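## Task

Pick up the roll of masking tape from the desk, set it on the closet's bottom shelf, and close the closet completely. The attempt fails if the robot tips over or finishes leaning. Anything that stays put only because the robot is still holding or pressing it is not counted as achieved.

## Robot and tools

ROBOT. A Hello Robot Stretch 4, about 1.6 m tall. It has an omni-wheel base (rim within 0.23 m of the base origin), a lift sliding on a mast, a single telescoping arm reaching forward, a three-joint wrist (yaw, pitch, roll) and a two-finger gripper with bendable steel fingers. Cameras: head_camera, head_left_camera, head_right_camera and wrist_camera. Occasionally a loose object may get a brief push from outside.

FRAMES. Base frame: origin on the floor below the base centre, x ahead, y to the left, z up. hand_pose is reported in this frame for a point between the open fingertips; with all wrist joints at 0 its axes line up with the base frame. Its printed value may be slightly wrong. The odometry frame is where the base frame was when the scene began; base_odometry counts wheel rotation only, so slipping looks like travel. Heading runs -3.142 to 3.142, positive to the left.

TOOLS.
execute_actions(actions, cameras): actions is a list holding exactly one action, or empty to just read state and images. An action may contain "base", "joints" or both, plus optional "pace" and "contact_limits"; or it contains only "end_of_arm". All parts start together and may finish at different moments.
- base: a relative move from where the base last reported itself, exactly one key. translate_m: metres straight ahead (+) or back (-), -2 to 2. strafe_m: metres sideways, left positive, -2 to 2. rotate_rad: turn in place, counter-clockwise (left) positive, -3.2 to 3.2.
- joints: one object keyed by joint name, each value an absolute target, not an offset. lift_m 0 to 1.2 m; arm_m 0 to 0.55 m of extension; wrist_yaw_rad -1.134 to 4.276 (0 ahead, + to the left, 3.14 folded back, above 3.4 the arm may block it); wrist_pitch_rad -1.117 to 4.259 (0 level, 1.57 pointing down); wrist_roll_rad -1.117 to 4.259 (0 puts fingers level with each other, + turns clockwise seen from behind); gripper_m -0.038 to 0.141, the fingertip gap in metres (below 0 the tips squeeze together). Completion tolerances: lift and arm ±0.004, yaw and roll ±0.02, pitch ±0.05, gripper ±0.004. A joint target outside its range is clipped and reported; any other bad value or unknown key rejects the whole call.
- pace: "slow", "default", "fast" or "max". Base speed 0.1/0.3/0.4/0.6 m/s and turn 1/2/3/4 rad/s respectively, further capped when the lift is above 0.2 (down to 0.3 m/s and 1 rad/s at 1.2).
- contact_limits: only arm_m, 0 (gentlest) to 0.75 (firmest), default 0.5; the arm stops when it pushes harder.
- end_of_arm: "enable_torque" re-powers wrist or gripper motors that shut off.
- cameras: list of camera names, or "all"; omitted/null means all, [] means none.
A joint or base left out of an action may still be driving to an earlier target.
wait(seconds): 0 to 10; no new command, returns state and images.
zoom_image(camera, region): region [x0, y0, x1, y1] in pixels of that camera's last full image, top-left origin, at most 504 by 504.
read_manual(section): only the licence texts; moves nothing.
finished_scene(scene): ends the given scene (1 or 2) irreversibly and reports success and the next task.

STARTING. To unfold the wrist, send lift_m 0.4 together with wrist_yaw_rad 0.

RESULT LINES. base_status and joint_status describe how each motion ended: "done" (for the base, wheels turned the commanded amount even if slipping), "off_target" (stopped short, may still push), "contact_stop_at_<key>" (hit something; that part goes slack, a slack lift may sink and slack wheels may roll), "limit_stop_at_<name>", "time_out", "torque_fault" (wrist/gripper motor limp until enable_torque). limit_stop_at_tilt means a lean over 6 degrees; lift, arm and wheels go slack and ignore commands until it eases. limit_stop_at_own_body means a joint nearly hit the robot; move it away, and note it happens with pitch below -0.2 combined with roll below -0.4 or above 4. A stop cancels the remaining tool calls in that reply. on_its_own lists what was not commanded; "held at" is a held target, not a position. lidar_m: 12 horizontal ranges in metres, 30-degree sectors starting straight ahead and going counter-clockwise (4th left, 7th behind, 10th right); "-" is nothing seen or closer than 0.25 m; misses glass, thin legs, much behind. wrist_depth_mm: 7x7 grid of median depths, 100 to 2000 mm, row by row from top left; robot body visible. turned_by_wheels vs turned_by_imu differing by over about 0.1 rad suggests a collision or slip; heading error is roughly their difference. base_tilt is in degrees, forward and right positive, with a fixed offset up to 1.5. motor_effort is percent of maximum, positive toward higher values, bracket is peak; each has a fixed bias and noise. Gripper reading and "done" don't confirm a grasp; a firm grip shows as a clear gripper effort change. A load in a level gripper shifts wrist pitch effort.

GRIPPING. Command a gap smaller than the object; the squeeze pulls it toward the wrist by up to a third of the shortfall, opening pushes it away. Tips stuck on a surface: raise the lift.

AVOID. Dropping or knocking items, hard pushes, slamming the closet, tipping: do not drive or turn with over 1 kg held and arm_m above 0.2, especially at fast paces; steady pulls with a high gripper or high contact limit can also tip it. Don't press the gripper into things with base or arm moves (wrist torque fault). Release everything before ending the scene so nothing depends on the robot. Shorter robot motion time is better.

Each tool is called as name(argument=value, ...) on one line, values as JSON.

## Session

execute_actions(actions=[])

Scene clock: 0.00 s.
base_odometry: x=+0.000 y=+0.000 heading=+0.000 (m, m, rad; odometry frame)
turned_by_wheels: +0.000 (rad since the last result)
turned_by_imu: +0.000 (rad since the last result)
base_tilt: forward=+0.2 right=-0.3 (deg)
lidar_m: 1.84 2.14 2.26 2.56 2.49 2.53 1.08 1.05 1.10 1.25 1.20 1.31
base_status: not commanded
joint_positions: lift_m=+0.276 arm_m=-0.003 wrist_yaw_rad=+3.086 wrist_pitch_rad=-0.012 wrist_roll_rad=+0.016 gripper_m=+0.057
joint_status: not commanded
motor_effort: lift_m=+20 arm_m=+0 wrist_yaw_rad=+0 wrist_pitch_rad=-7 wrist_roll_rad=-1 gripper_m=-2 wheel_0=+0 wheel_1=-1 wheel_2=+0 (%)
hand_pose: x=-0.1149 y=+0.1032 z=+0.4576 quat_wxyz=(+0.028, +0.006, +0.008, +1.000) (m; base frame)
wrist_depth_mm: - 140 - - - - - / - 122 187 - - - - / 108 139 195 - - - - / 140 153 - - - - - / 1756 1863 - - - - - / 1464 1499 201 1576 193 1661 1756 / 1025 976 1138 - 1118 1042 1182
pictures: head_camera, head_left_camera, head_right_camera, wrist_camera
Images, in order (width x height): head_camera 420x560, head_left_camera 420x672, head_right_camera 420x672, wrist_camera 616x392.

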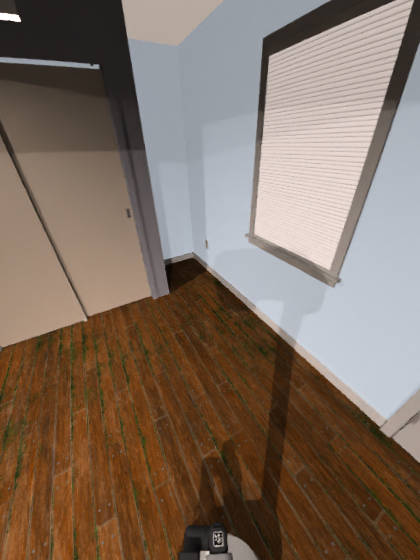

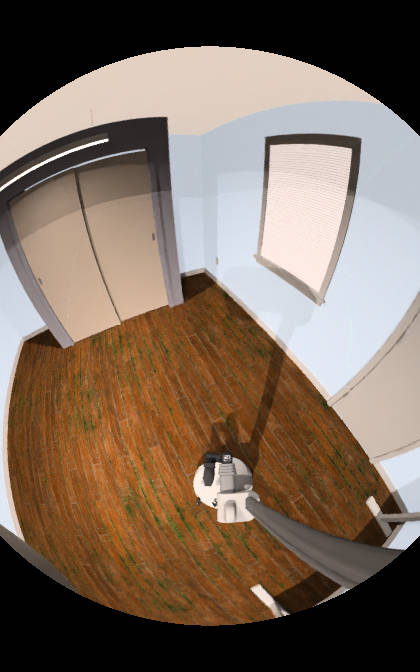

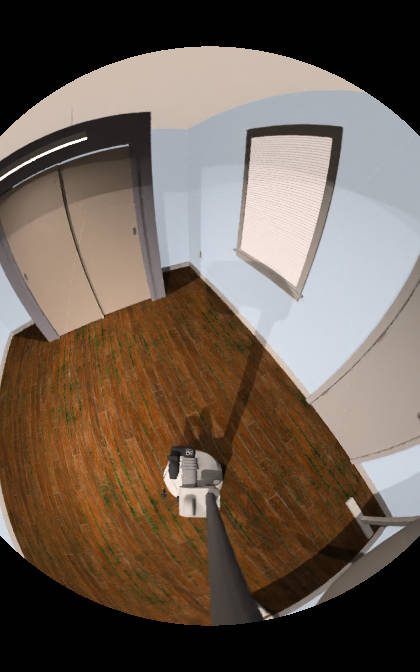

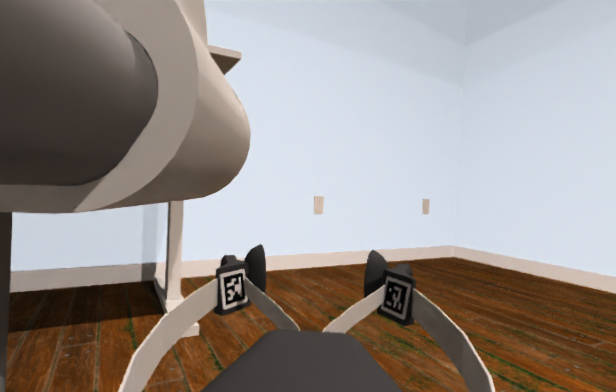

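execute_actions(actions=[{"base":{"rotate_rad":0.6},"joints":{"lift_m":0.868,"wrist_yaw_rad":0,"gripper_m":0.0}}])

Scene clock: 3.33 s.
base_odometry: x=+0.000 y=+0.000 heading=+0.600 (m, m, rad; odometry frame)
turned_by_wheels: +0.600 (rad since the last result)
turned_by_imu: +0.608 (rad since the last result)
base_tilt: forward=+0.1 right=-0.2 (deg)
lidar_m: 2.16 2.34 2.51 2.47 2.35 1.05 1.03 1.16 1.24 1.17 1.35 2.04
base_status: done
joint_positions: lift_m=+0.868 arm_m=-0.003 wrist_yaw_rad=+0.000 wrist_pitch_rad=-0.012 wrist_roll_rad=+0.016 gripper_m=+0.000
joint_status: all done
motor_effort: lift_m=+22(25) arm_m=-1(1) wrist_yaw_rad=-2(7) wrist_pitch_rad=-7(7) wrist_roll_rad=-1(1) gripper_m=-6(8) wheel_0=-2(8) wheel_1=-2(5) wheel_2=-2(8) (%)
hand_pose: x=+0.4568 y=-0.0873 z=+1.0494 quat_wxyz=(+1.000, +0.008, -0.006, +0.000) (m; base frame)
wrist_depth_mm: - - - 1983 1921 - - / - - - - 1983 - - / - - - - 1921 - - / - - - - 1921 - - / - - - 1983 1983 - - / - - 183 193 184 - - / - - - - 1983 - -
pictures: head_camera, head_left_camera, head_right_camera, wrist_camera
Images, in order (width x height): head_camera 420x560, head_left_camera 420x672, head_right_camera 420x672, wrist_camera 616x392.

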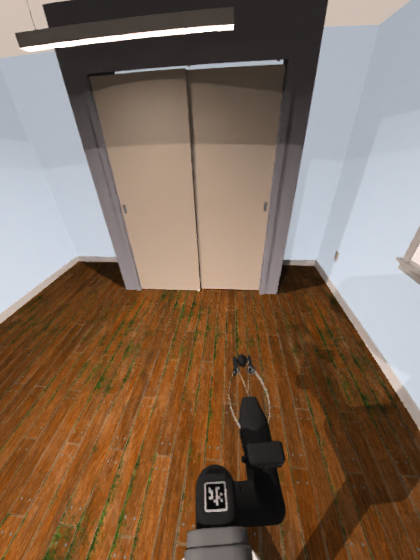

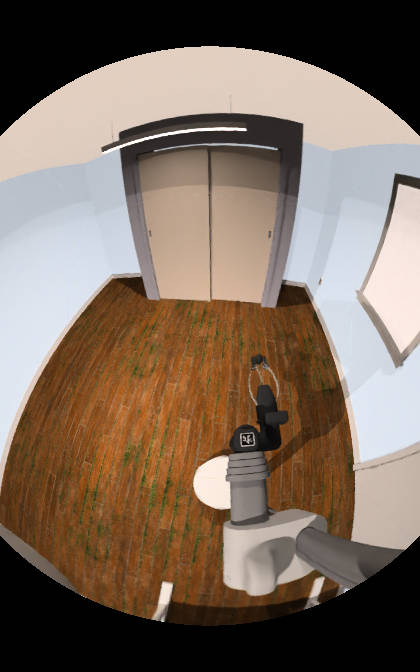

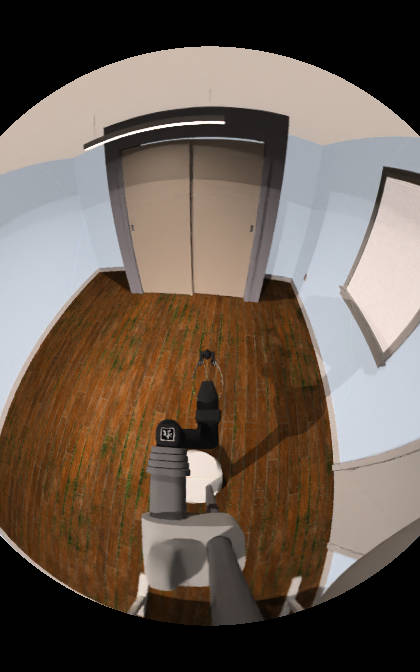

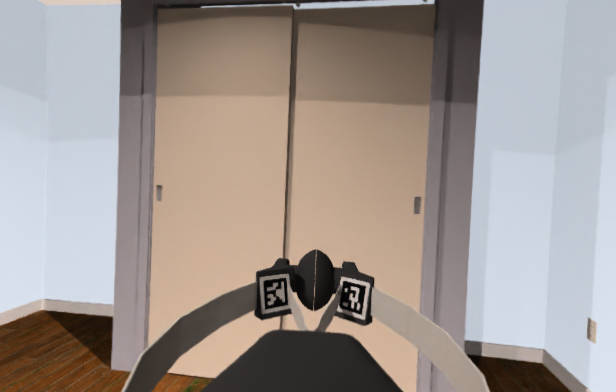

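execute_actions(actions=[{"base":{"translate_m":1.2},"joints":{"wrist_roll_rad":1.57},"pace":"fast"}], cameras=[])

execute_actions(actions=[{"base":{"strafe_m":-0.55},"joints":{"arm_m":0.2},"pace":"fast"}], cameras=["wrist_camera","head_camera"])

Scene clock: 7.93 s.
base_odometry: x=+0.991 y=+0.677 heading=+0.600 (m, m, rad; odometry frame)
turned_by_wheels: +0.000 (rad since the last result)
turned_by_imu: +0.000 (rad since the last result)
base_tilt: forward=+0.4 right=-0.3 (deg)
lidar_m: 0.97 1.04 2.34 2.33 2.52 3.09 2.58 1.79 1.38 1.33 1.52 0.99
base_status: done
joint_positions: lift_m=+0.868 arm_m=-0.003 wrist_yaw_rad=+0.000 wrist_pitch_rad=-0.012 wrist_roll_rad=+1.570 gripper_m=+0.000
joint_status: all done
motor_effort: lift_m=+22(22) arm_m=-1(0) wrist_yaw_rad=-2(1) wrist_pitch_rad=-7(6) wrist_roll_rad=+1(6) gripper_m=-6(6) wheel_0=+1(6) wheel_1=+1(4) wheel_2=+1(13) (%)
hand_pose: x=+0.4568 y=-0.0874 z=+1.0495 quat_wxyz=(+0.708, +0.707, -0.004, +0.004) (m; base frame)
wrist_depth_mm: 759 759 750 750 732 732 723 / 768 768 759 759 750 750 741 / 809 788 778 778 768 759 759 / 809 809 798 788 778 778 768 / 831 820 809 809 798 788 798 / 798 798 183 192 185 798 809 / 809 809 798 - 788 778 778
pictures: none
No camera images: the call's "cameras" was empty. Leave "cameras" out to get every camera's image.

Scene clock: 10.63 s.
base_odometry: x=+1.301 y=+0.223 heading=+0.600 (m, m, rad; odometry frame)
turned_by_wheels: +0.000 (rad since the last result)
turned_by_imu: +0.000 (rad since the last result)
base_tilt: forward=+0.2 right=-0.4 (deg)
lidar_m: 0.85 1.03 1.45 2.87 3.14 2.38 2.38 1.10 0.82 0.80 0.92 0.87
base_status: done
joint_positions: lift_m=+0.868 arm_m=+0.199 wrist_yaw_rad=+0.000 wrist_pitch_rad=-0.012 wrist_roll_rad=+1.570 gripper_m=+0.000
joint_status: all done
motor_effort: lift_m=+21(22) arm_m=+6(7) wrist_yaw_rad=-1(1) wrist_pitch_rad=-7(6) wrist_roll_rad=+0(1) gripper_m=-6(6) wheel_0=-2(11) wheel_1=+2(10) wheel_2=+0(0) (%)
hand_pose: x=+0.6583 y=-0.0874 z=+1.0495 quat_wxyz=(+0.707, +0.707, -0.004, +0.004) (m; base frame)
wrist_depth_mm: 1160 1160 1182 1138 1138 1138 1098 / 442 436 430 433 430 424 421 / 452 449 442 439 436 430 427 / 449 442 442 436 439 439 436 / 535 530 521 439 517 512 430 / 549 539 184 192 184 525 517 / 559 554 549 - 539 530 530
pictures: head_camera, wrist_camera
Images, in order (width x height): head_camera 420x560, wrist_camera 616x392.

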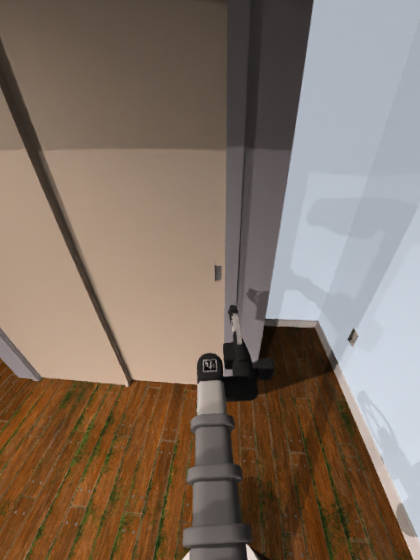

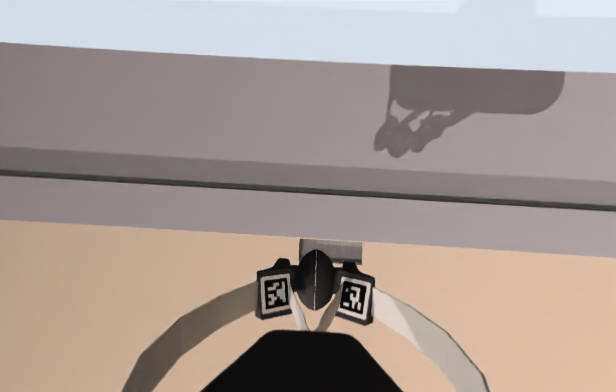

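execute_actions(actions=[{"base":{"strafe_m":0.062},"joints":{"arm_m":0.4,"lift_m":0.838}}], cameras=["wrist_camera"])

Scene clock: 12.43 s.
base_odometry: x=+1.266 y=+0.274 heading=+0.600 (m, m, rad; odometry frame)
turned_by_wheels: +0.000 (rad since the last result)
turned_by_imu: +0.001 (rad since the last result)
base_tilt: forward=+0.3 right=-0.4 (deg)
lidar_m: 0.86 1.03 1.51 2.82 3.05 2.39 2.44 1.16 0.88 0.87 0.99 0.87
base_status: done
joint_positions: lift_m=+0.838 arm_m=+0.399 wrist_yaw_rad=+0.000 wrist_pitch_rad=-0.012 wrist_roll_rad=+1.570 gripper_m=+0.000
joint_status: all done
motor_effort: lift_m=+18(25) arm_m=+6(8) wrist_yaw_rad=-2(0) wrist_pitch_rad=-6(6) wrist_roll_rad=+0(0) gripper_m=-7(7) wheel_0=+1(9) wheel_1=+0(8) wheel_2=+0(2) (%)
hand_pose: x=+0.8583 y=-0.0874 z=+1.0198 quat_wxyz=(+0.707, +0.707, -0.004, +0.004) (m; base frame)
wrist_depth_mm: 244 242 239 237 236 235 234 / 236 244 243 242 239 238 237 / 240 238 236 233 232 230 229 / 325 324 320 317 315 312 248 / 332 330 327 322 320 320 317 / 340 338 184 192 184 325 322 / 349 343 343 - 334 330 330
pictures: wrist_camera
Images, in order (width x height): wrist_camera 616x392.

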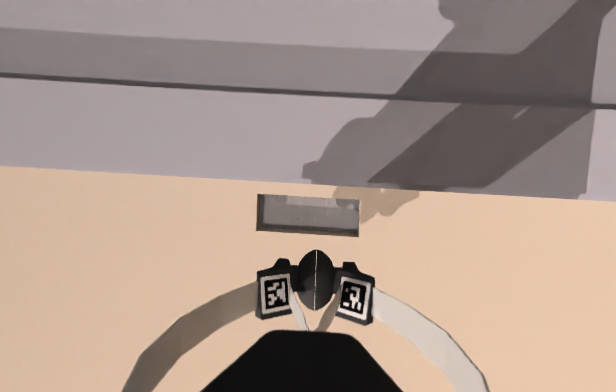

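execute_actions(actions=[{"base":{"rotate_rad":-0.035},"joints":{"arm_m":0.5}}], cameras=["wrist_camera"])

Scene clock: 13.80 s.
base_odometry: x=+1.266 y=+0.274 heading=+0.565 (m, m, rad; odometry frame)
turned_by_wheels: -0.035 (rad since the last result)
turned_by_imu: -0.035 (rad since the last result)
base_tilt: forward=+0.2 right=-0.3 (deg)
lidar_m: 0.87 1.00 1.41 2.79 3.01 2.36 2.72 1.22 0.90 0.87 0.96 0.88
base_status: done
joint_positions: lift_m=+0.838 arm_m=+0.498 wrist_yaw_rad=+0.000 wrist_pitch_rad=-0.012 wrist_roll_rad=+1.570 gripper_m=+0.000
joint_status: all done
motor_effort: lift_m=+18(18) arm_m=+8(6) wrist_yaw_rad=+0(3) wrist_pitch_rad=-7(6) wrist_roll_rad=+0(0) gripper_m=-5(5) wheel_0=+1(5) wheel_1=+2(6) wheel_2=+1(5) (%)
hand_pose: x=+0.9578 y=-0.0874 z=+1.0198 quat_wxyz=(+0.707, +0.707, -0.004, +0.004) (m; base frame)
wrist_depth_mm: 151 150 148 147 146 146 145 / 153 152 151 150 148 148 147 / 142 141 140 138 137 136 136 / 144 143 142 141 139 138 138 / 229 227 226 204 156 141 147 / 233 230 181 193 187 224 223 / 236 234 233 - 229 226 225
pictures: wrist_camera
Images, in order (width x height): wrist_camera 616x392.

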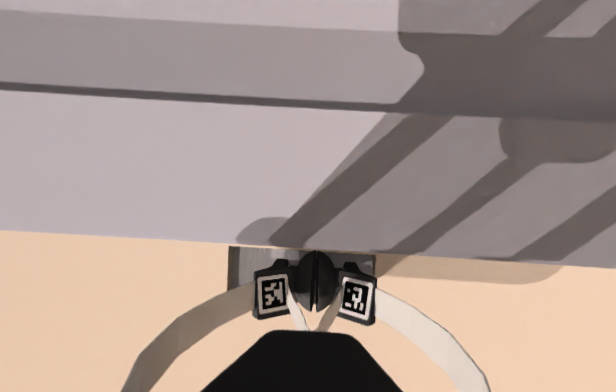

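execute_actions(actions=[{"joints":{"arm_m":0.53},"contact_limits":{"arm_m":0.15},"pace":"slow"}], cameras=[])

execute_actions(actions=[{"base":{"strafe_m":0.12},"pace":"slow"}], cameras=["wrist_camera","head_camera"])

Scene clock: 14.53 s.
base_odometry: x=+1.266 y=+0.274 heading=+0.565 (m, m, rad; odometry frame)
turned_by_wheels: +0.000 (rad since the last result)
turned_by_imu: +0.000 (rad since the last result)
base_tilt: forward=+0.3 right=-0.4 (deg)
lidar_m: 0.81 1.01 1.44 2.81 3.02 2.40 2.71 1.22 0.90 0.88 0.97 0.87
base_status: not commanded
joint_positions: lift_m=+0.838 arm_m=+0.502 wrist_yaw_rad=-0.003 wrist_pitch_rad=-0.012 wrist_roll_rad=+1.570 gripper_m=+0.000
joint_status: arm_m contact_stop (moved +0.003 of +0.032)
on_its_own: arm_m is slack since a contact_stop (your +0.530 is given up)
motor_effort: lift_m=+17(18) arm_m=+0(13) wrist_yaw_rad=+8(14) wrist_pitch_rad=-7(7) wrist_roll_rad=+0(0) gripper_m=-3(5) wheel_0=+6(6) wheel_1=+3(3) wheel_2=-2(1) (%)
contact_limits: arm_m 0.15
hand_pose: x=+0.9608 y=-0.0882 z=+1.0198 quat_wxyz=(+0.708, +0.707, -0.005, +0.003) (m; base frame)
wrist_depth_mm: 149 148 146 145 144 144 143 / 150 150 148 148 147 145 145 / 139 138 137 136 135 134 134 / 142 140 139 138 137 136 135 / 225 224 223 195 154 138 138 / 229 228 183 203 185 222 220 / 234 232 229 - 226 224 224
pictures: none
No camera images: the call's "cameras" was empty. Leave "cameras" out to get every camera's image.

not run: a stop came earlier in this reply.

execute_actions(actions=[{"base":{"strafe_m":0.12},"joints":{"arm_m":0.502},"pace":"slow"}], cameras=["wrist_camera","head_camera"])

Scene clock: 16.90 s.
base_odometry: x=+1.202 y=+0.376 heading=+0.565 (m, m, rad; odometry frame)
turned_by_wheels: +0.000 (rad since the last result)
turned_by_imu: +0.001 (rad since the last result)
base_tilt: forward=+0.1 right=-0.4 (deg)
lidar_m: 0.91 1.02 1.46 2.68 2.91 3.17 2.79 1.35 1.02 1.00 1.08 0.87
base_status: done
joint_positions: lift_m=+0.838 arm_m=+0.502 wrist_yaw_rad=+0.000 wrist_pitch_rad=-0.012 wrist_roll_rad=+1.570 gripper_m=+0.000
joint_status: all done
motor_effort: lift_m=+18(17) arm_m=+2(0) wrist_yaw_rad=-2(33) wrist_pitch_rad=-7(7) wrist_roll_rad=+0(0) gripper_m=-6(8) wheel_0=-2(13) wheel_1=+3(10) wheel_2=+0(2) (%)
hand_pose: x=+0.9611 y=-0.0873 z=+1.0198 quat_wxyz=(+0.707, +0.707, -0.004, +0.004) (m; base frame)
wrist_depth_mm: 266 252 240 230 223 216 212 / 559 768 741 891 750 627 759 / 569 831 904 904 866 891 831 / 525 732 574 904 723 891 820 / 236 235 233 230 230 228 227 / 240 238 183 192 184 231 229 / 244 241 240 - 236 234 233
pictures: head_camera, wrist_camera
Images, in order (width x height): head_camera 420x560, wrist_camera 616x392.

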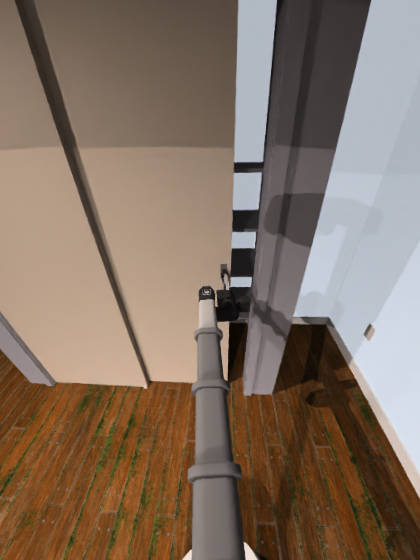

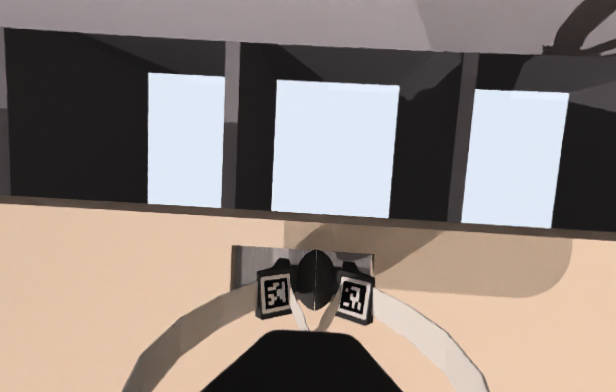

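execute_actions(actions=[{"joints":{"arm_m":0.53},"contact_limits":{"arm_m":0.15},"pace":"slow"}], cameras=[])

Scene clock: 17.90 s.
base_odometry: x=+1.201 y=+0.376 heading=+0.566 (m, m, rad; odometry frame)
turned_by_wheels: +0.000 (rad since the last result)
turned_by_imu: +0.001 (rad since the last result)
base_tilt: forward=+0.3 right=-0.3 (deg)
lidar_m: 0.92 1.04 1.44 2.69 2.90 3.15 2.77 1.36 1.03 1.00 1.11 0.85
base_status: not commanded
joint_positions: lift_m=+0.838 arm_m=+0.513 wrist_yaw_rad=-0.003 wrist_pitch_rad=-0.012 wrist_roll_rad=+1.570 gripper_m=+0.000
joint_status: arm_m contact_stop (moved +0.012 of +0.028)
on_its_own: arm_m is slack since a contact_stop (your +0.530 is given up)
motor_effort: lift_m=+18(18) arm_m=+0(14) wrist_yaw_rad=+9(19) wrist_pitch_rad=-7(6) wrist_roll_rad=+0(0) gripper_m=-3(6) wheel_0=+5(5) wheel_1=+4(4) wheel_2=-4(4) (%)
contact_limits: arm_m 0.15
hand_pose: x=+0.9725 y=-0.0883 z=+1.0198 quat_wxyz=(+0.708, +0.707, -0.005, +0.003) (m; base frame)
wrist_depth_mm: 512 257 244 235 227 220 216 / 559 768 750 866 750 627 759 / 564 831 904 891 854 878 842 / 525 732 559 904 723 891 820 / 227 224 223 220 220 218 216 / 229 228 183 203 186 221 220 / 233 231 230 - 226 223 223
pictures: none
No camera images: the call's "cameras" was empty. Leave "cameras" out to get every camera's image.

execute_actions(actions=[{"base":{"strafe_m":0.17},"joints":{"arm_m":0.528},"pace":"slow"}], cameras=["wrist_camera"])

execute_actions(actions=[{"base":{"strafe_m":0.17},"joints":{"arm_m":0.544},"pace":"slow"}], cameras=["wrist_camera","head_camera"])

Scene clock: 20.83 s.
base_odometry: x=+1.110 y=+0.519 heading=+0.564 (m, m, rad; odometry frame)
turned_by_wheels: -0.001 (rad since the last result)
turned_by_imu: -0.113 (rad since the last result)
base_tilt: forward=+0.0 right=-0.1 (deg)
lidar_m: 0.93 0.95 1.24 2.54 2.64 3.24 3.16 1.66 1.20 1.10 1.17 0.90
base_status: done
joint_positions: lift_m=+0.838 arm_m=+0.525 wrist_yaw_rad=-0.024 wrist_pitch_rad=-0.009 wrist_roll_rad=+1.570 gripper_m=+0.000
joint_status: all done
on_its_own: wrist_yaw_rad is at rest, and its effort (+68) is outside its rest range (-13 to +13)
motor_effort: lift_m=+17(18) arm_m=+19(19) wrist_yaw_rad=+68(73) wrist_pitch_rad=-15(15) wrist_roll_rad=+0(0) gripper_m=-1(5) wheel_0=-3(8) wheel_1=+6(9) wheel_2=-20(21) (%)
hand_pose: x=+0.9819 y=-0.0943 z=+1.0190 quat_wxyz=(+0.707, +0.707, -0.012, -0.005) (m; base frame)
wrist_depth_mm: 500 272 263 255 248 244 240 / 559 699 609 654 627 544 591 / 559 809 904 904 866 820 798 / 517 778 668 891 842 891 831 / 220 220 218 218 216 215 214 / 220 218 182 200 183 214 213 / 218 216 216 - 214 212 211
pictures: wrist_camera
Images, in order (width x height): wrist_camera 616x392.

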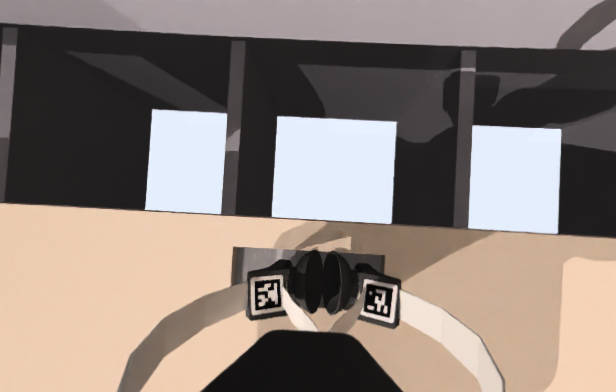

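Scene clock: 23.67 s.
base_odometry: x=+1.019 y=+0.662 heading=+0.563 (m, m, rad; odometry frame)
turned_by_wheels: -0.001 (rad since the last result)
turned_by_imu: -0.019 (rad since the last result)
base_tilt: forward=+0.2 right=-0.2 (deg)
lidar_m: 0.91 0.92 1.23 2.38 2.47 3.27 3.17 1.99 1.39 1.26 1.37 0.96
base_status: done
joint_positions: lift_m=+0.838 arm_m=+0.505 wrist_yaw_rad=-0.014 wrist_pitch_rad=-0.012 wrist_roll_rad=+1.570 gripper_m=+0.000
joint_status: arm_m contact_stop (moved -0.019 of +0.019)
on_its_own: arm_m is slack since a contact_stop (your +0.544 is given up); wrist_yaw_rad is at rest, and its effort (+39) is outside its rest range (-13 to +13)
motor_effort: lift_m=+18(18) arm_m=+0(20) wrist_yaw_rad=+39(68) wrist_pitch_rad=-5(24) wrist_roll_rad=+0(0) gripper_m=-3(6) wheel_0=-4(16) wheel_1=+2(14) wheel_2=-11(17) (%)
hand_pose: x=+0.9633 y=-0.0914 z=+1.0199 quat_wxyz=(+0.708, +0.707, -0.009, +0.000) (m; base frame)
wrist_depth_mm: 559 750 715 750 707 661 715 / 564 809 931 917 931 904 854 / 564 831 917 904 866 904 831 / 521 788 683 904 831 891 831 / 226 225 224 223 221 220 218 / 225 224 185 201 185 219 218 / 223 222 221 - 218 217 217
pictures: head_camera, wrist_camera
Images, in order (width x height): head_camera 420x560, wrist_camera 616x392.

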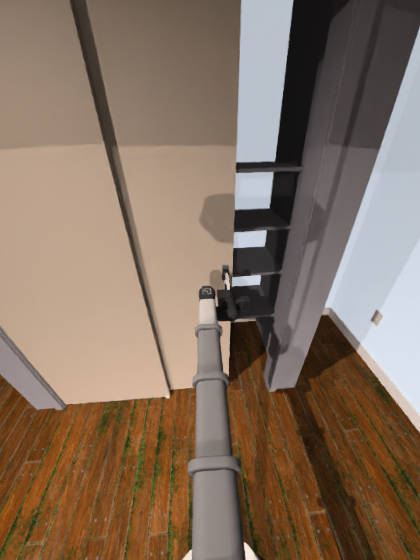

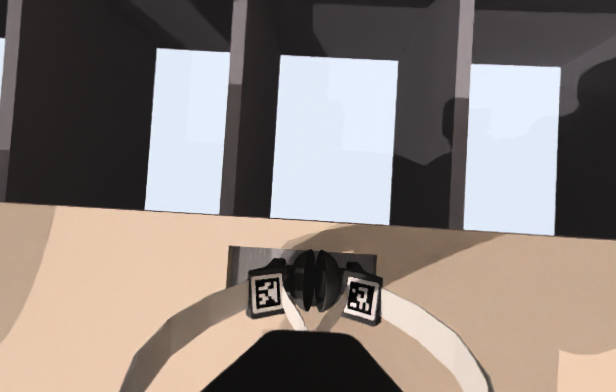

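execute_actions(actions=[{"base":{"rotate_rad":0.05},"joints":{"arm_m":0.5},"pace":"slow"}], cameras=[])

execute_actions(actions=[{"base":{"strafe_m":0.15},"joints":{"arm_m":0.5},"pace":"slow"}], cameras=["wrist_camera","head_camera"])

Scene clock: 25.30 s.
base_odometry: x=+1.019 y=+0.662 heading=+0.612 (m, m, rad; odometry frame)
turned_by_wheels: +0.049 (rad since the last result)
turned_by_imu: +0.049 (rad since the last result)
base_tilt: forward=+0.3 right=-0.3 (deg)
lidar_m: 0.91 0.92 1.27 2.37 2.49 3.23 2.63 1.90 1.38 1.29 1.41 0.98
base_status: done
joint_positions: lift_m=+0.838 arm_m=+0.500 wrist_yaw_rad=-0.008 wrist_pitch_rad=-0.012 wrist_roll_rad=+1.570 gripper_m=+0.000
joint_status: all done
on_its_own: wrist_yaw_rad is at rest, and its effort (+23) is outside its rest range (-13 to +13)
motor_effort: lift_m=+19(18) arm_m=+3(2) wrist_yaw_rad=+23(89) wrist_pitch_rad=-5(5) wrist_roll_rad=+0(0) gripper_m=-3(3) wheel_0=-2(23) wheel_1=-2(12) wheel_2=-11(23) (%)
hand_pose: x=+0.9581 y=-0.0899 z=+1.0199 quat_wxyz=(+0.708, +0.707, -0.007, +0.001) (m; base frame)
wrist_depth_mm: 554 798 878 891 820 809 831 / 559 809 904 904 878 891 854 / 564 820 904 904 866 891 831 / 521 778 676 904 831 891 831 / 226 224 224 221 220 219 217 / 226 224 185 211 185 219 218 / 227 225 224 - 220 220 219
pictures: none
No camera images: the call's "cameras" was empty. Leave "cameras" out to get every camera's image.

Scene clock: 27.93 s.
base_odometry: x=+0.933 y=+0.785 heading=+0.611 (m, m, rad; odometry frame)
turned_by_wheels: -0.001 (rad since the last result)
turned_by_imu: +0.000 (rad since the last result)
base_tilt: forward=+0.2 right=-0.3 (deg)
lidar_m: 0.87 0.91 1.23 2.24 2.36 3.24 3.16 2.06 1.54 1.45 1.54 1.05
base_status: done
joint_positions: lift_m=+0.838 arm_m=+0.500 wrist_yaw_rad=-0.007 wrist_pitch_rad=-0.012 wrist_roll_rad=+1.570 gripper_m=+0.000
joint_status: all done
on_its_own: wrist_yaw_rad is at rest, and its effort (+20) is outside its rest range (-13 to +13)
motor_effort: lift_m=+19(19) arm_m=+3(3) wrist_yaw_rad=+20(42) wrist_pitch_rad=-5(6) wrist_roll_rad=+0(0) gripper_m=-5(4) wheel_0=-4(15) wheel_1=+2(8) wheel_2=-9(8) (%)
hand_pose: x=+0.9583 y=-0.0894 z=+1.0199 quat_wxyz=(+0.708, +0.707, -0.007, +0.002) (m; base frame)
wrist_depth_mm: 554 798 904 891 891 891 878 / 559 809 904 904 904 904 854 / 564 831 917 904 866 904 842 / 525 788 683 904 842 904 820 / 227 225 224 222 221 220 218 / 227 226 185 204 186 220 219 / 228 227 224 - 222 220 220
pictures: head_camera, wrist_camera
Images, in order (width x height): head_camera 420x560, wrist_camera 616x392.

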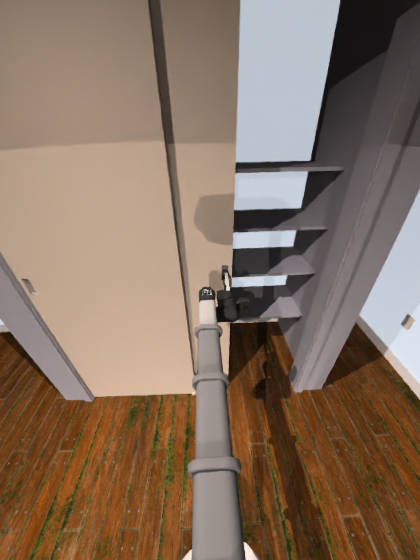

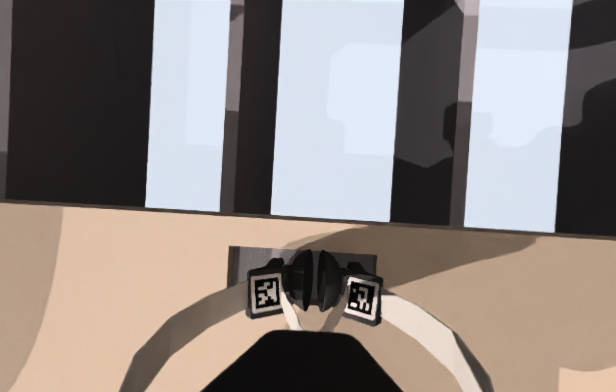

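execute_actions(actions=[{"base":{"strafe_m":0.1},"joints":{"arm_m":0.5},"pace":"slow"}], cameras=["head_camera"])

execute_actions(actions=[{"joints":{"arm_m":0.0,"wrist_roll_rad":0,"lift_m":0.9}}], cameras=["head_camera"])

execute_actions(actions=[{"base":{"rotate_rad":3.105},"joints":{"gripper_m":0.13,"wrist_pitch_rad":0.3},"pace":"fast"}])

Scene clock: 30.17 s.
base_odometry: x=+0.875 y=+0.866 heading=+0.611 (m, m, rad; odometry frame)
turned_by_wheels: -0.001 (rad since the last result)
turned_by_imu: +0.000 (rad since the last result)
base_tilt: forward=+0.2 right=-0.4 (deg)
lidar_m: 0.88 0.92 1.29 2.13 2.25 3.07 3.16 2.26 1.63 1.52 1.27 1.11
base_status: done
joint_positions: lift_m=+0.838 arm_m=+0.500 wrist_yaw_rad=-0.005 wrist_pitch_rad=-0.012 wrist_roll_rad=+1.570 gripper_m=+0.000
joint_status: all done
motor_effort: lift_m=+19(18) arm_m=+2(3) wrist_yaw_rad=+13(33) wrist_pitch_rad=-5(5) wrist_roll_rad=+1(0) gripper_m=-6(7) wheel_0=-2(13) wheel_1=+2(3) wheel_2=-7(8) (%)
hand_pose: x=+0.9585 y=-0.0888 z=+1.0199 quat_wxyz=(+0.708, +0.707, -0.006, +0.003) (m; base frame)
wrist_depth_mm: 554 809 917 891 891 878 866 / 564 820 917 891 891 891 854 / 564 820 904 904 878 891 831 / 525 778 683 891 831 891 831 / 228 225 225 223 221 220 220 / 228 227 185 206 185 221 220 / 229 227 226 - 223 222 220
pictures: head_camera
Images, in order (width x height): head_camera 420x560.

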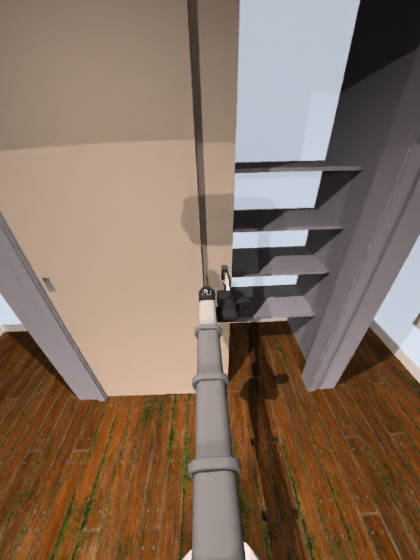

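Scene clock: 32.70 s.
base_odometry: x=+0.875 y=+0.866 heading=+0.611 (m, m, rad; odometry frame)
turned_by_wheels: +0.000 (rad since the last result)
turned_by_imu: +0.001 (rad since the last result)
base_tilt: forward=+0.3 right=-0.3 (deg)
lidar_m: 0.86 0.91 1.23 2.12 2.24 3.06 3.16 2.25 1.63 1.55 1.25 1.10
base_status: not commanded
joint_positions: lift_m=+0.900 arm_m=+0.001 wrist_yaw_rad=+0.000 wrist_pitch_rad=-0.012 wrist_roll_rad=+0.000 gripper_m=+0.000
joint_status: all done
motor_effort: lift_m=+23(26) arm_m=-6(7) wrist_yaw_rad=+0(14) wrist_pitch_rad=-7(10) wrist_roll_rad=-2(7) gripper_m=-5(8) wheel_0=-2(3) wheel_1=+2(2) wheel_2=-4(6) (%)
hand_pose: x=+0.4605 y=-0.0874 z=+1.0814 quat_wxyz=(+1.000, +0.000, -0.006, +0.000) (m; base frame)
wrist_depth_mm: 683 676 676 715 1397 1366 1138 / 691 683 683 715 1160 1255 1060 / 699 683 676 723 1397 1430 1078 / 691 691 676 732 1397 1397 1008 / 691 691 691 741 1430 1397 1060 / 699 699 183 193 183 1229 1008 / 707 699 699 - 1464 1366 1042
pictures: head_camera
Images, in order (width x height): head_camera 420x560.

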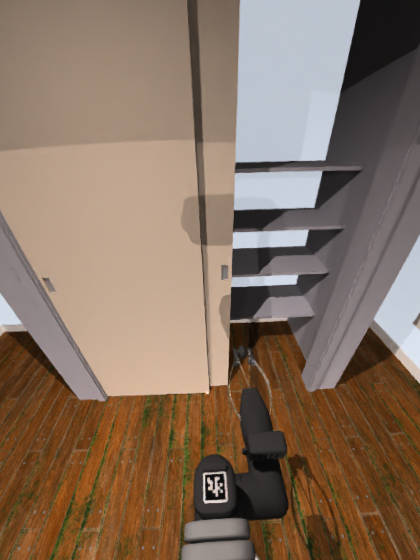

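Scene clock: 35.63 s.
base_odometry: x=+0.875 y=+0.866 heading=-2.568 (m, m, rad; odometry frame)
turned_by_wheels: +3.105 (rad since the last result)
turned_by_imu: +3.144 (rad since the last result)
base_tilt: forward=+0.4 right=-0.2 (deg)
lidar_m: 2.28 2.27 1.58 1.53 1.63 1.12 0.86 0.92 1.23 2.15 2.23 3.01
base_status: done
joint_positions: lift_m=+0.900 arm_m=+0.001 wrist_yaw_rad=+0.000 wrist_pitch_rad=+0.302 wrist_roll_rad=+0.000 gripper_m=+0.130
joint_status: all done
motor_effort: lift_m=+22(22) arm_m=-6(6) wrist_yaw_rad=-1(1) wrist_pitch_rad=-6(5) wrist_roll_rad=-2(2) gripper_m=+0(7) wheel_0=-2(8) wheel_1=-1(6) wheel_2=-1(9) (%)
hand_pose: x=+0.4475 y=-0.0874 z=+0.9923 quat_wxyz=(+0.989, +0.000, +0.150, +0.000) (m; base frame)
wrist_depth_mm: - - - - - - - / - - - - - - - / - - - - - - - / - - - - - - - / - - - - - - - / 1808 1661 1661 1808 1708 1708 1921 / 1430 1430 1499 - 1499 1464 1537
pictures: head_camera, head_left_camera, head_right_camera, wrist_camera
Images, in order (width x height): head_camera 420x560, head_left_camera 420x672, head_right_camera 420x672, wrist_camera 616x392.

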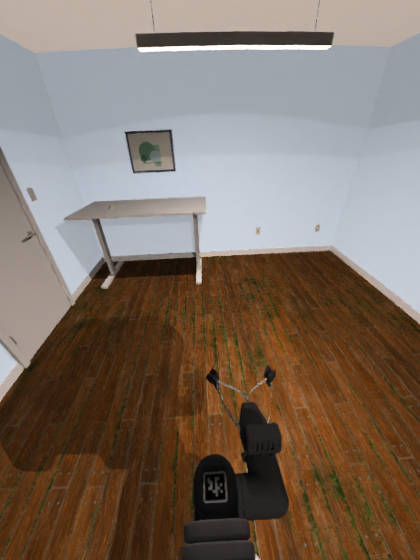

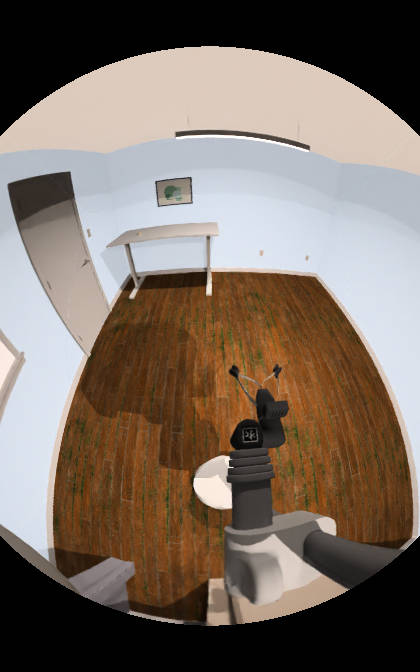

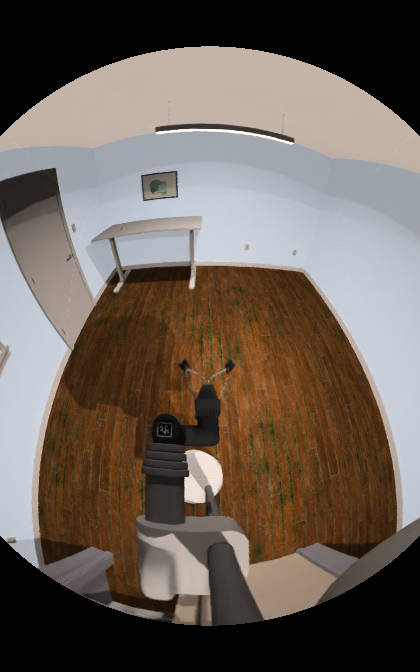

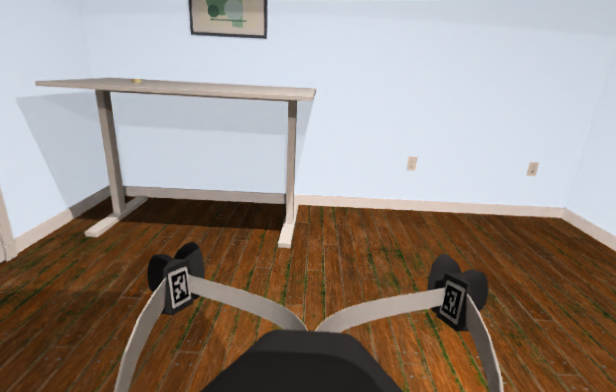

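execute_actions(actions=[{"base":{"translate_m":1.4},"joints":{"lift_m":1.15},"pace":"fast"}], cameras=[])

execute_actions(actions=[{"base":{"strafe_m":0.9},"pace":"fast"}], cameras=["head_camera","head_left_camera","wrist_camera"])

Scene clock: 40.87 s.
base_odometry: x=-0.300 y=+0.106 heading=-2.567 (m, m, rad; odometry frame)
turned_by_wheels: +0.000 (rad since the last result)
turned_by_imu: +0.000 (rad since the last result)
base_tilt: forward=+0.3 right=-0.3 (deg)
lidar_m: 0.90 0.93 1.28 1.57 1.67 2.25 2.27 2.39 2.22 2.12 2.21 1.80
base_status: done
joint_positions: lift_m=+1.150 arm_m=+0.001 wrist_yaw_rad=+0.000 wrist_pitch_rad=+0.302 wrist_roll_rad=+0.000 gripper_m=+0.130
joint_status: all done
motor_effort: lift_m=+22(20) arm_m=-6(6) wrist_yaw_rad=+0(1) wrist_pitch_rad=-6(6) wrist_roll_rad=-2(2) gripper_m=+0(2) wheel_0=+3(7) wheel_1=+1(10) wheel_2=-1(13) (%)
hand_pose: x=+0.4474 y=-0.0874 z=+1.2422 quat_wxyz=(+0.989, +0.000, +0.150, +0.000) (m; base frame)
wrist_depth_mm: 1397 1397 1366 1366 1397 1366 1366 / 1464 1464 1464 1464 1464 1464 1464 / 1537 1576 1537 1537 1537 1537 1499 / 1138 1182 1205 1618 1618 1576 1618 / 866 866 831 1708 1708 1708 1661 / 1921 1863 1229 1756 1863 1756 1808 / 1756 1756 1808 - 1863 1808 1808
pictures: none
No camera images: the call's "cameras" was empty. Leave "cameras" out to get every camera's image.

Scene clock: 45.03 s.
base_odometry: x=+0.189 y=-0.650 heading=-2.567 (m, m, rad; odometry frame)
turned_by_wheels: +0.000 (rad since the last result)
turned_by_imu: +0.004 (rad since the last result)
base_tilt: forward=+0.3 right=-0.4 (deg)
lidar_m: 0.88 0.93 0.72 0.67 0.68 1.00 2.26 2.45 3.19 3.00 1.29 0.94
base_status: done
joint_positions: lift_m=+1.150 arm_m=+0.001 wrist_yaw_rad=+0.000 wrist_pitch_rad=+0.302 wrist_roll_rad=+0.000 gripper_m=+0.130
joint_status: not commanded
motor_effort: lift_m=+22(22) arm_m=-6(6) wrist_yaw_rad=+0(1) wrist_pitch_rad=-6(6) wrist_roll_rad=-2(2) gripper_m=-1(1) wheel_0=+0(10) wheel_1=-1(9) wheel_2=+0(2) (%)
hand_pose: x=+0.4474 y=-0.0874 z=+1.2422 quat_wxyz=(+0.989, +0.000, +0.150, +0.000) (m; base frame)
wrist_depth_mm: 1118 1366 1397 1397 1366 1366 1366 / 1138 1464 1499 1430 1397 1430 1464 / 1138 1537 1537 1499 1537 1499 1499 / 1098 1182 1205 1229 1281 1336 1537 / 866 878 842 854 891 904 917 / 1182 1499 1863 1756 768 768 1708 / 1205 1464 1808 - 1863 1708 1863
pictures: head_camera, head_left_camera, wrist_camera
Images, in order (width x height): head_camera 420x560, head_left_camera 420x672, wrist_camera 616x392.

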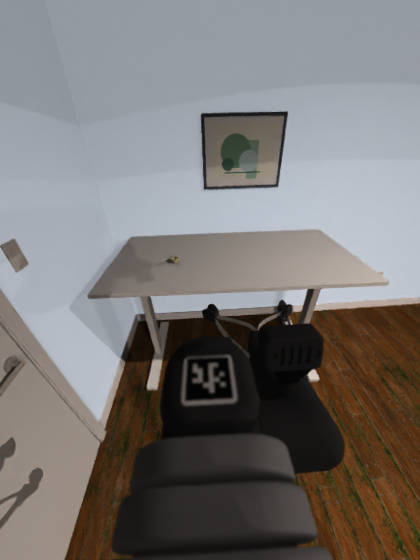

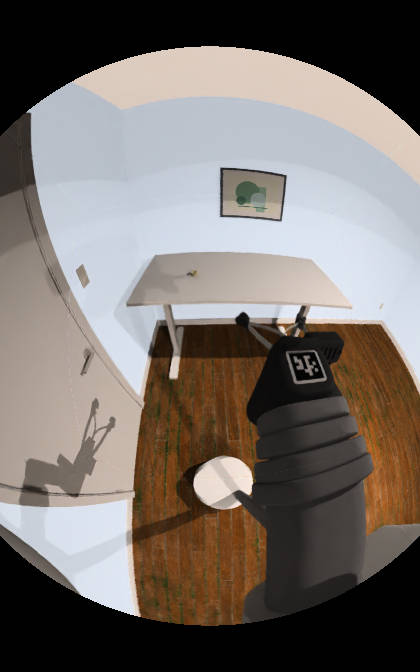

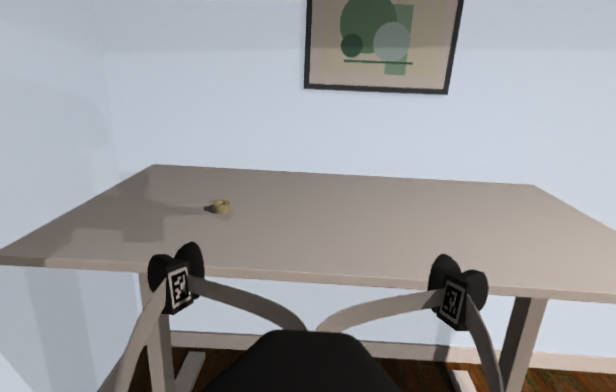

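execute_actions(actions=[{"base":{"strafe_m":0.35}}], cameras=[])

execute_actions(actions=[{"base":{"translate_m":0.35},"joints":{"lift_m":0.95,"wrist_pitch_rad":0.5}}], cameras=["head_camera","wrist_camera"])

Scene clock: 47.67 s.
base_odometry: x=+0.379 y=-0.944 heading=-2.567 (m, m, rad; odometry frame)
turned_by_wheels: +0.000 (rad since the last result)
turned_by_imu: +0.002 (rad since the last result)
base_tilt: forward=+0.3 right=-0.3 (deg)
lidar_m: 0.88 0.49 0.35 0.32 0.34 0.53 1.34 2.61 3.53 3.36 1.30 0.94
base_status: done
joint_positions: lift_m=+1.150 arm_m=+0.001 wrist_yaw_rad=+0.000 wrist_pitch_rad=+0.302 wrist_roll_rad=+0.000 gripper_m=+0.130
joint_status: not commanded
motor_effort: lift_m=+22(22) arm_m=-6(6) wrist_yaw_rad=+0(0) wrist_pitch_rad=-6(6) wrist_roll_rad=-2(2) gripper_m=-1(1) wheel_0=+1(10) wheel_1=+0(9) wheel_2=+0(2) (%)
hand_pose: x=+0.4474 y=-0.0874 z=+1.2423 quat_wxyz=(+0.989, +0.000, +0.150, +0.000) (m; base frame)
wrist_depth_mm: 640 931 1366 1366 1397 1366 1366 / 640 946 1464 1464 1430 1430 1430 / 654 931 1499 1537 1499 1499 1499 / 654 976 1366 1255 1281 1336 1366 / 661 931 842 878 878 904 931 / 676 891 1430 1808 778 768 1756 / 683 960 1618 - 1863 1863 1863
pictures: none
No camera images: the call's "cameras" was empty. Leave "cameras" out to get every camera's image.

Scene clock: 50.30 s.
base_odometry: x=+0.085 y=-1.134 heading=-2.567 (m, m, rad; odometry frame)
turned_by_wheels: +0.000 (rad since the last result)
turned_by_imu: +0.000 (rad since the last result)
base_tilt: forward=+0.3 right=-0.4 (deg)
lidar_m: 0.55 0.54 0.30 0.33 0.33 0.46 1.32 2.94 3.51 3.37 0.79 0.53
base_status: done
joint_positions: lift_m=+0.950 arm_m=+0.001 wrist_yaw_rad=+0.000 wrist_pitch_rad=+0.502 wrist_roll_rad=+0.000 gripper_m=+0.130
joint_status: all done
motor_effort: lift_m=+18(20) arm_m=-6(6) wrist_yaw_rad=-1(0) wrist_pitch_rad=-5(2) wrist_roll_rad=-2(2) gripper_m=-1(1) wheel_0=+1(7) wheel_1=+3(7) wheel_2=-1(9) (%)
hand_pose: x=+0.4249 y=-0.0874 z=+0.9896 quat_wxyz=(+0.969, +0.000, +0.248, +0.000) (m; base frame)
wrist_depth_mm: 647 931 1042 1042 1042 1025 1025 / 654 854 750 759 788 809 820 / 609 484 492 504 512 525 535 / 399 389 389 397 379 389 394 / 676 946 1397 1499 1464 1430 1430 / 683 878 991 1499 1430 1397 1464 / 683 976 1281 - 1336 1229 1336
pictures: head_camera, wrist_camera
Images, in order (width x height): head_camera 420x560, wrist_camera 616x392.

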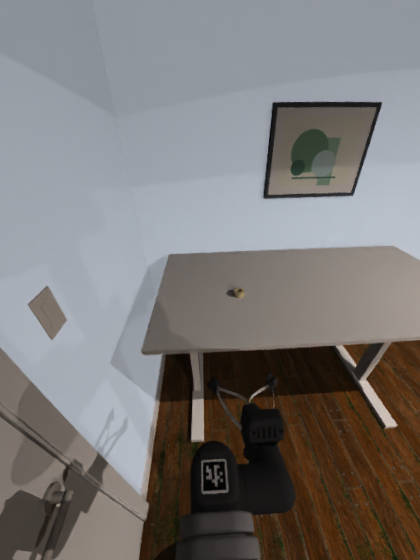

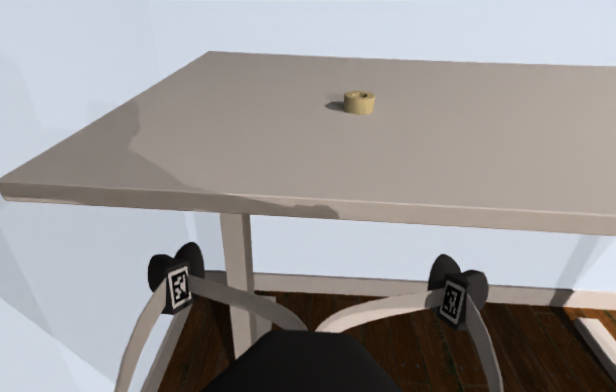

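execute_actions(actions=[{"base":{"strafe_m":-0.07},"joints":{"lift_m":0.94,"wrist_pitch_rad":0.4,"arm_m":0.4}}], cameras=["wrist_camera"])

Scene clock: 52.73 s.
base_odometry: x=+0.047 y=-1.075 heading=-2.567 (m, m, rad; odometry frame)
turned_by_wheels: +0.000 (rad since the last result)
turned_by_imu: +0.001 (rad since the last result)
base_tilt: forward=+0.2 right=-0.2 (deg)
lidar_m: 0.54 0.56 0.38 0.40 0.43 0.57 1.52 2.91 3.43 3.31 0.80 0.59
base_status: done
joint_positions: lift_m=+0.940 arm_m=+0.399 wrist_yaw_rad=+0.000 wrist_pitch_rad=+0.402 wrist_roll_rad=+0.000 gripper_m=+0.130
joint_status: all done
motor_effort: lift_m=+18(19) arm_m=+6(8) wrist_yaw_rad=-1(0) wrist_pitch_rad=-6(7) wrist_roll_rad=-2(2) gripper_m=-2(1) wheel_0=+1(10) wheel_1=-1(11) wheel_2=+0(0) (%)
hand_pose: x=+0.8353 y=-0.0874 z=+1.0055 quat_wxyz=(+0.980, +0.000, +0.200, +0.000) (m; base frame)
wrist_depth_mm: 683 676 676 676 668 661 661 / 723 723 707 715 707 707 699 / 707 615 634 654 676 732 723 / 418 427 433 445 452 462 473 / 322 325 330 334 342 345 353 / 262 254 249 250 254 256 281 / 220 221 230 - 229 226 235
pictures: wrist_camera
Images, in order (width x height): wrist_camera 616x392.

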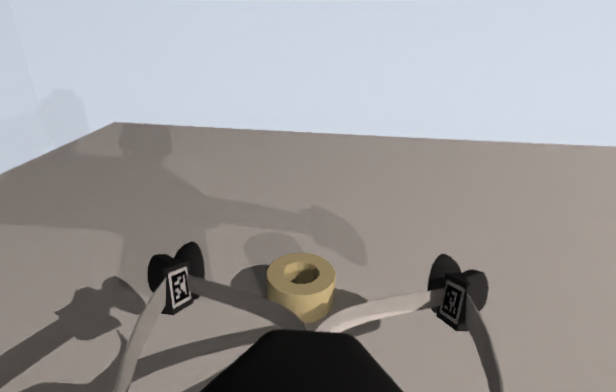

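execute_actions(actions=[{"base":{"strafe_m":0.012},"joints":{"arm_m":0.44}}], cameras=[])

execute_actions(actions=[{"joints":{"lift_m":0.897},"pace":"slow"}], cameras=["wrist_camera","head_camera"])

Scene clock: 53.77 s.
base_odometry: x=+0.054 y=-1.085 heading=-2.567 (m, m, rad; odometry frame)
turned_by_wheels: +0.000 (rad since the last result)
turned_by_imu: +0.000 (rad since the last result)
base_tilt: forward=+0.3 right=-0.3 (deg)
lidar_m: 0.54 0.55 0.38 0.36 0.41 0.57 1.52 2.92 3.47 3.32 0.79 0.55
base_status: done
joint_positions: lift_m=+0.940 arm_m=+0.439 wrist_yaw_rad=+0.000 wrist_pitch_rad=+0.402 wrist_roll_rad=+0.000 gripper_m=+0.130
joint_status: all done
motor_effort: lift_m=+18(17) arm_m=+6(7) wrist_yaw_rad=+0(1) wrist_pitch_rad=-5(6) wrist_roll_rad=-2(3) gripper_m=+0(1) wheel_0=-2(8) wheel_1=+2(8) wheel_2=+0(1) (%)
hand_pose: x=+0.8753 y=-0.0874 z=+1.0055 quat_wxyz=(+0.980, +0.000, +0.200, +0.000) (m; base frame)
wrist_depth_mm: 647 647 640 634 627 627 621 / 683 683 676 676 668 668 661 / 715 615 634 654 691 683 691 / 418 427 433 442 455 462 469 / 322 325 330 336 343 347 351 / 260 254 248 244 254 256 282 / 220 221 229 - 229 226 234
pictures: none
No camera images: the call's "cameras" was empty. Leave "cameras" out to get every camera's image.

Scene clock: 54.97 s.
base_odometry: x=+0.054 y=-1.085 heading=-2.567 (m, m, rad; odometry frame)
turned_by_wheels: +0.000 (rad since the last result)
turned_by_imu: +0.000 (rad since the last result)
base_tilt: forward=+0.2 right=-0.2 (deg)
lidar_m: 0.56 0.57 0.38 0.38 0.41 0.55 1.52 2.93 3.46 3.32 0.81 0.57
base_status: not commanded
joint_positions: lift_m=+0.898 arm_m=+0.439 wrist_yaw_rad=-0.003 wrist_pitch_rad=+0.389 wrist_roll_rad=+0.002 gripper_m=+0.130
joint_status: all done
on_its_own: wrist_pitch_rad is at rest, and its effort (+32) is outside its rest range (-23 to +23)
motor_effort: lift_m=+10(19) arm_m=+6(6) wrist_yaw_rad=+9(8) wrist_pitch_rad=+32(32) wrist_roll_rad=-6(6) gripper_m=-1(2) wheel_0=-2(2) wheel_1=+2(2) wheel_2=+0(0) (%)
hand_pose: x=+0.8765 y=-0.0882 z=+0.9666 quat_wxyz=(+0.981, +0.001, +0.193, -0.002) (m; base frame)
wrist_depth_mm: 647 640 634 640 634 634 621 / 683 676 676 668 668 668 661 / 585 539 554 580 597 621 647 / 353 362 373 379 389 397 404 / 271 273 277 282 287 291 298 / 217 211 206 197 211 207 236 / 182 183 191 - 190 187 195
pictures: head_camera, wrist_camera
Images, in order (width x height): head_camera 420x560, wrist_camera 616x392.

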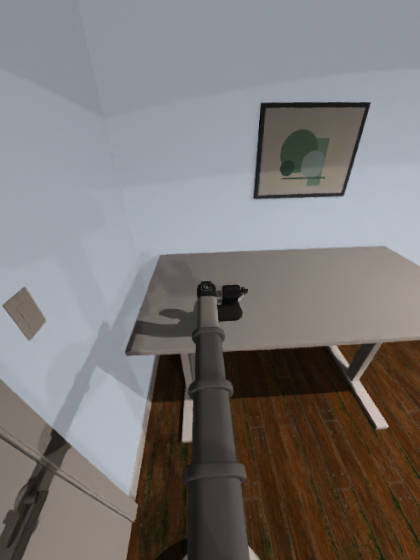

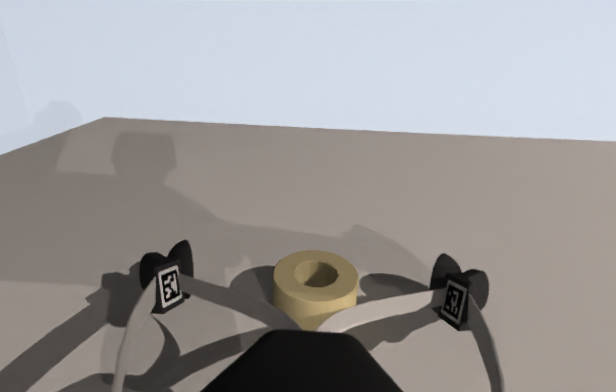

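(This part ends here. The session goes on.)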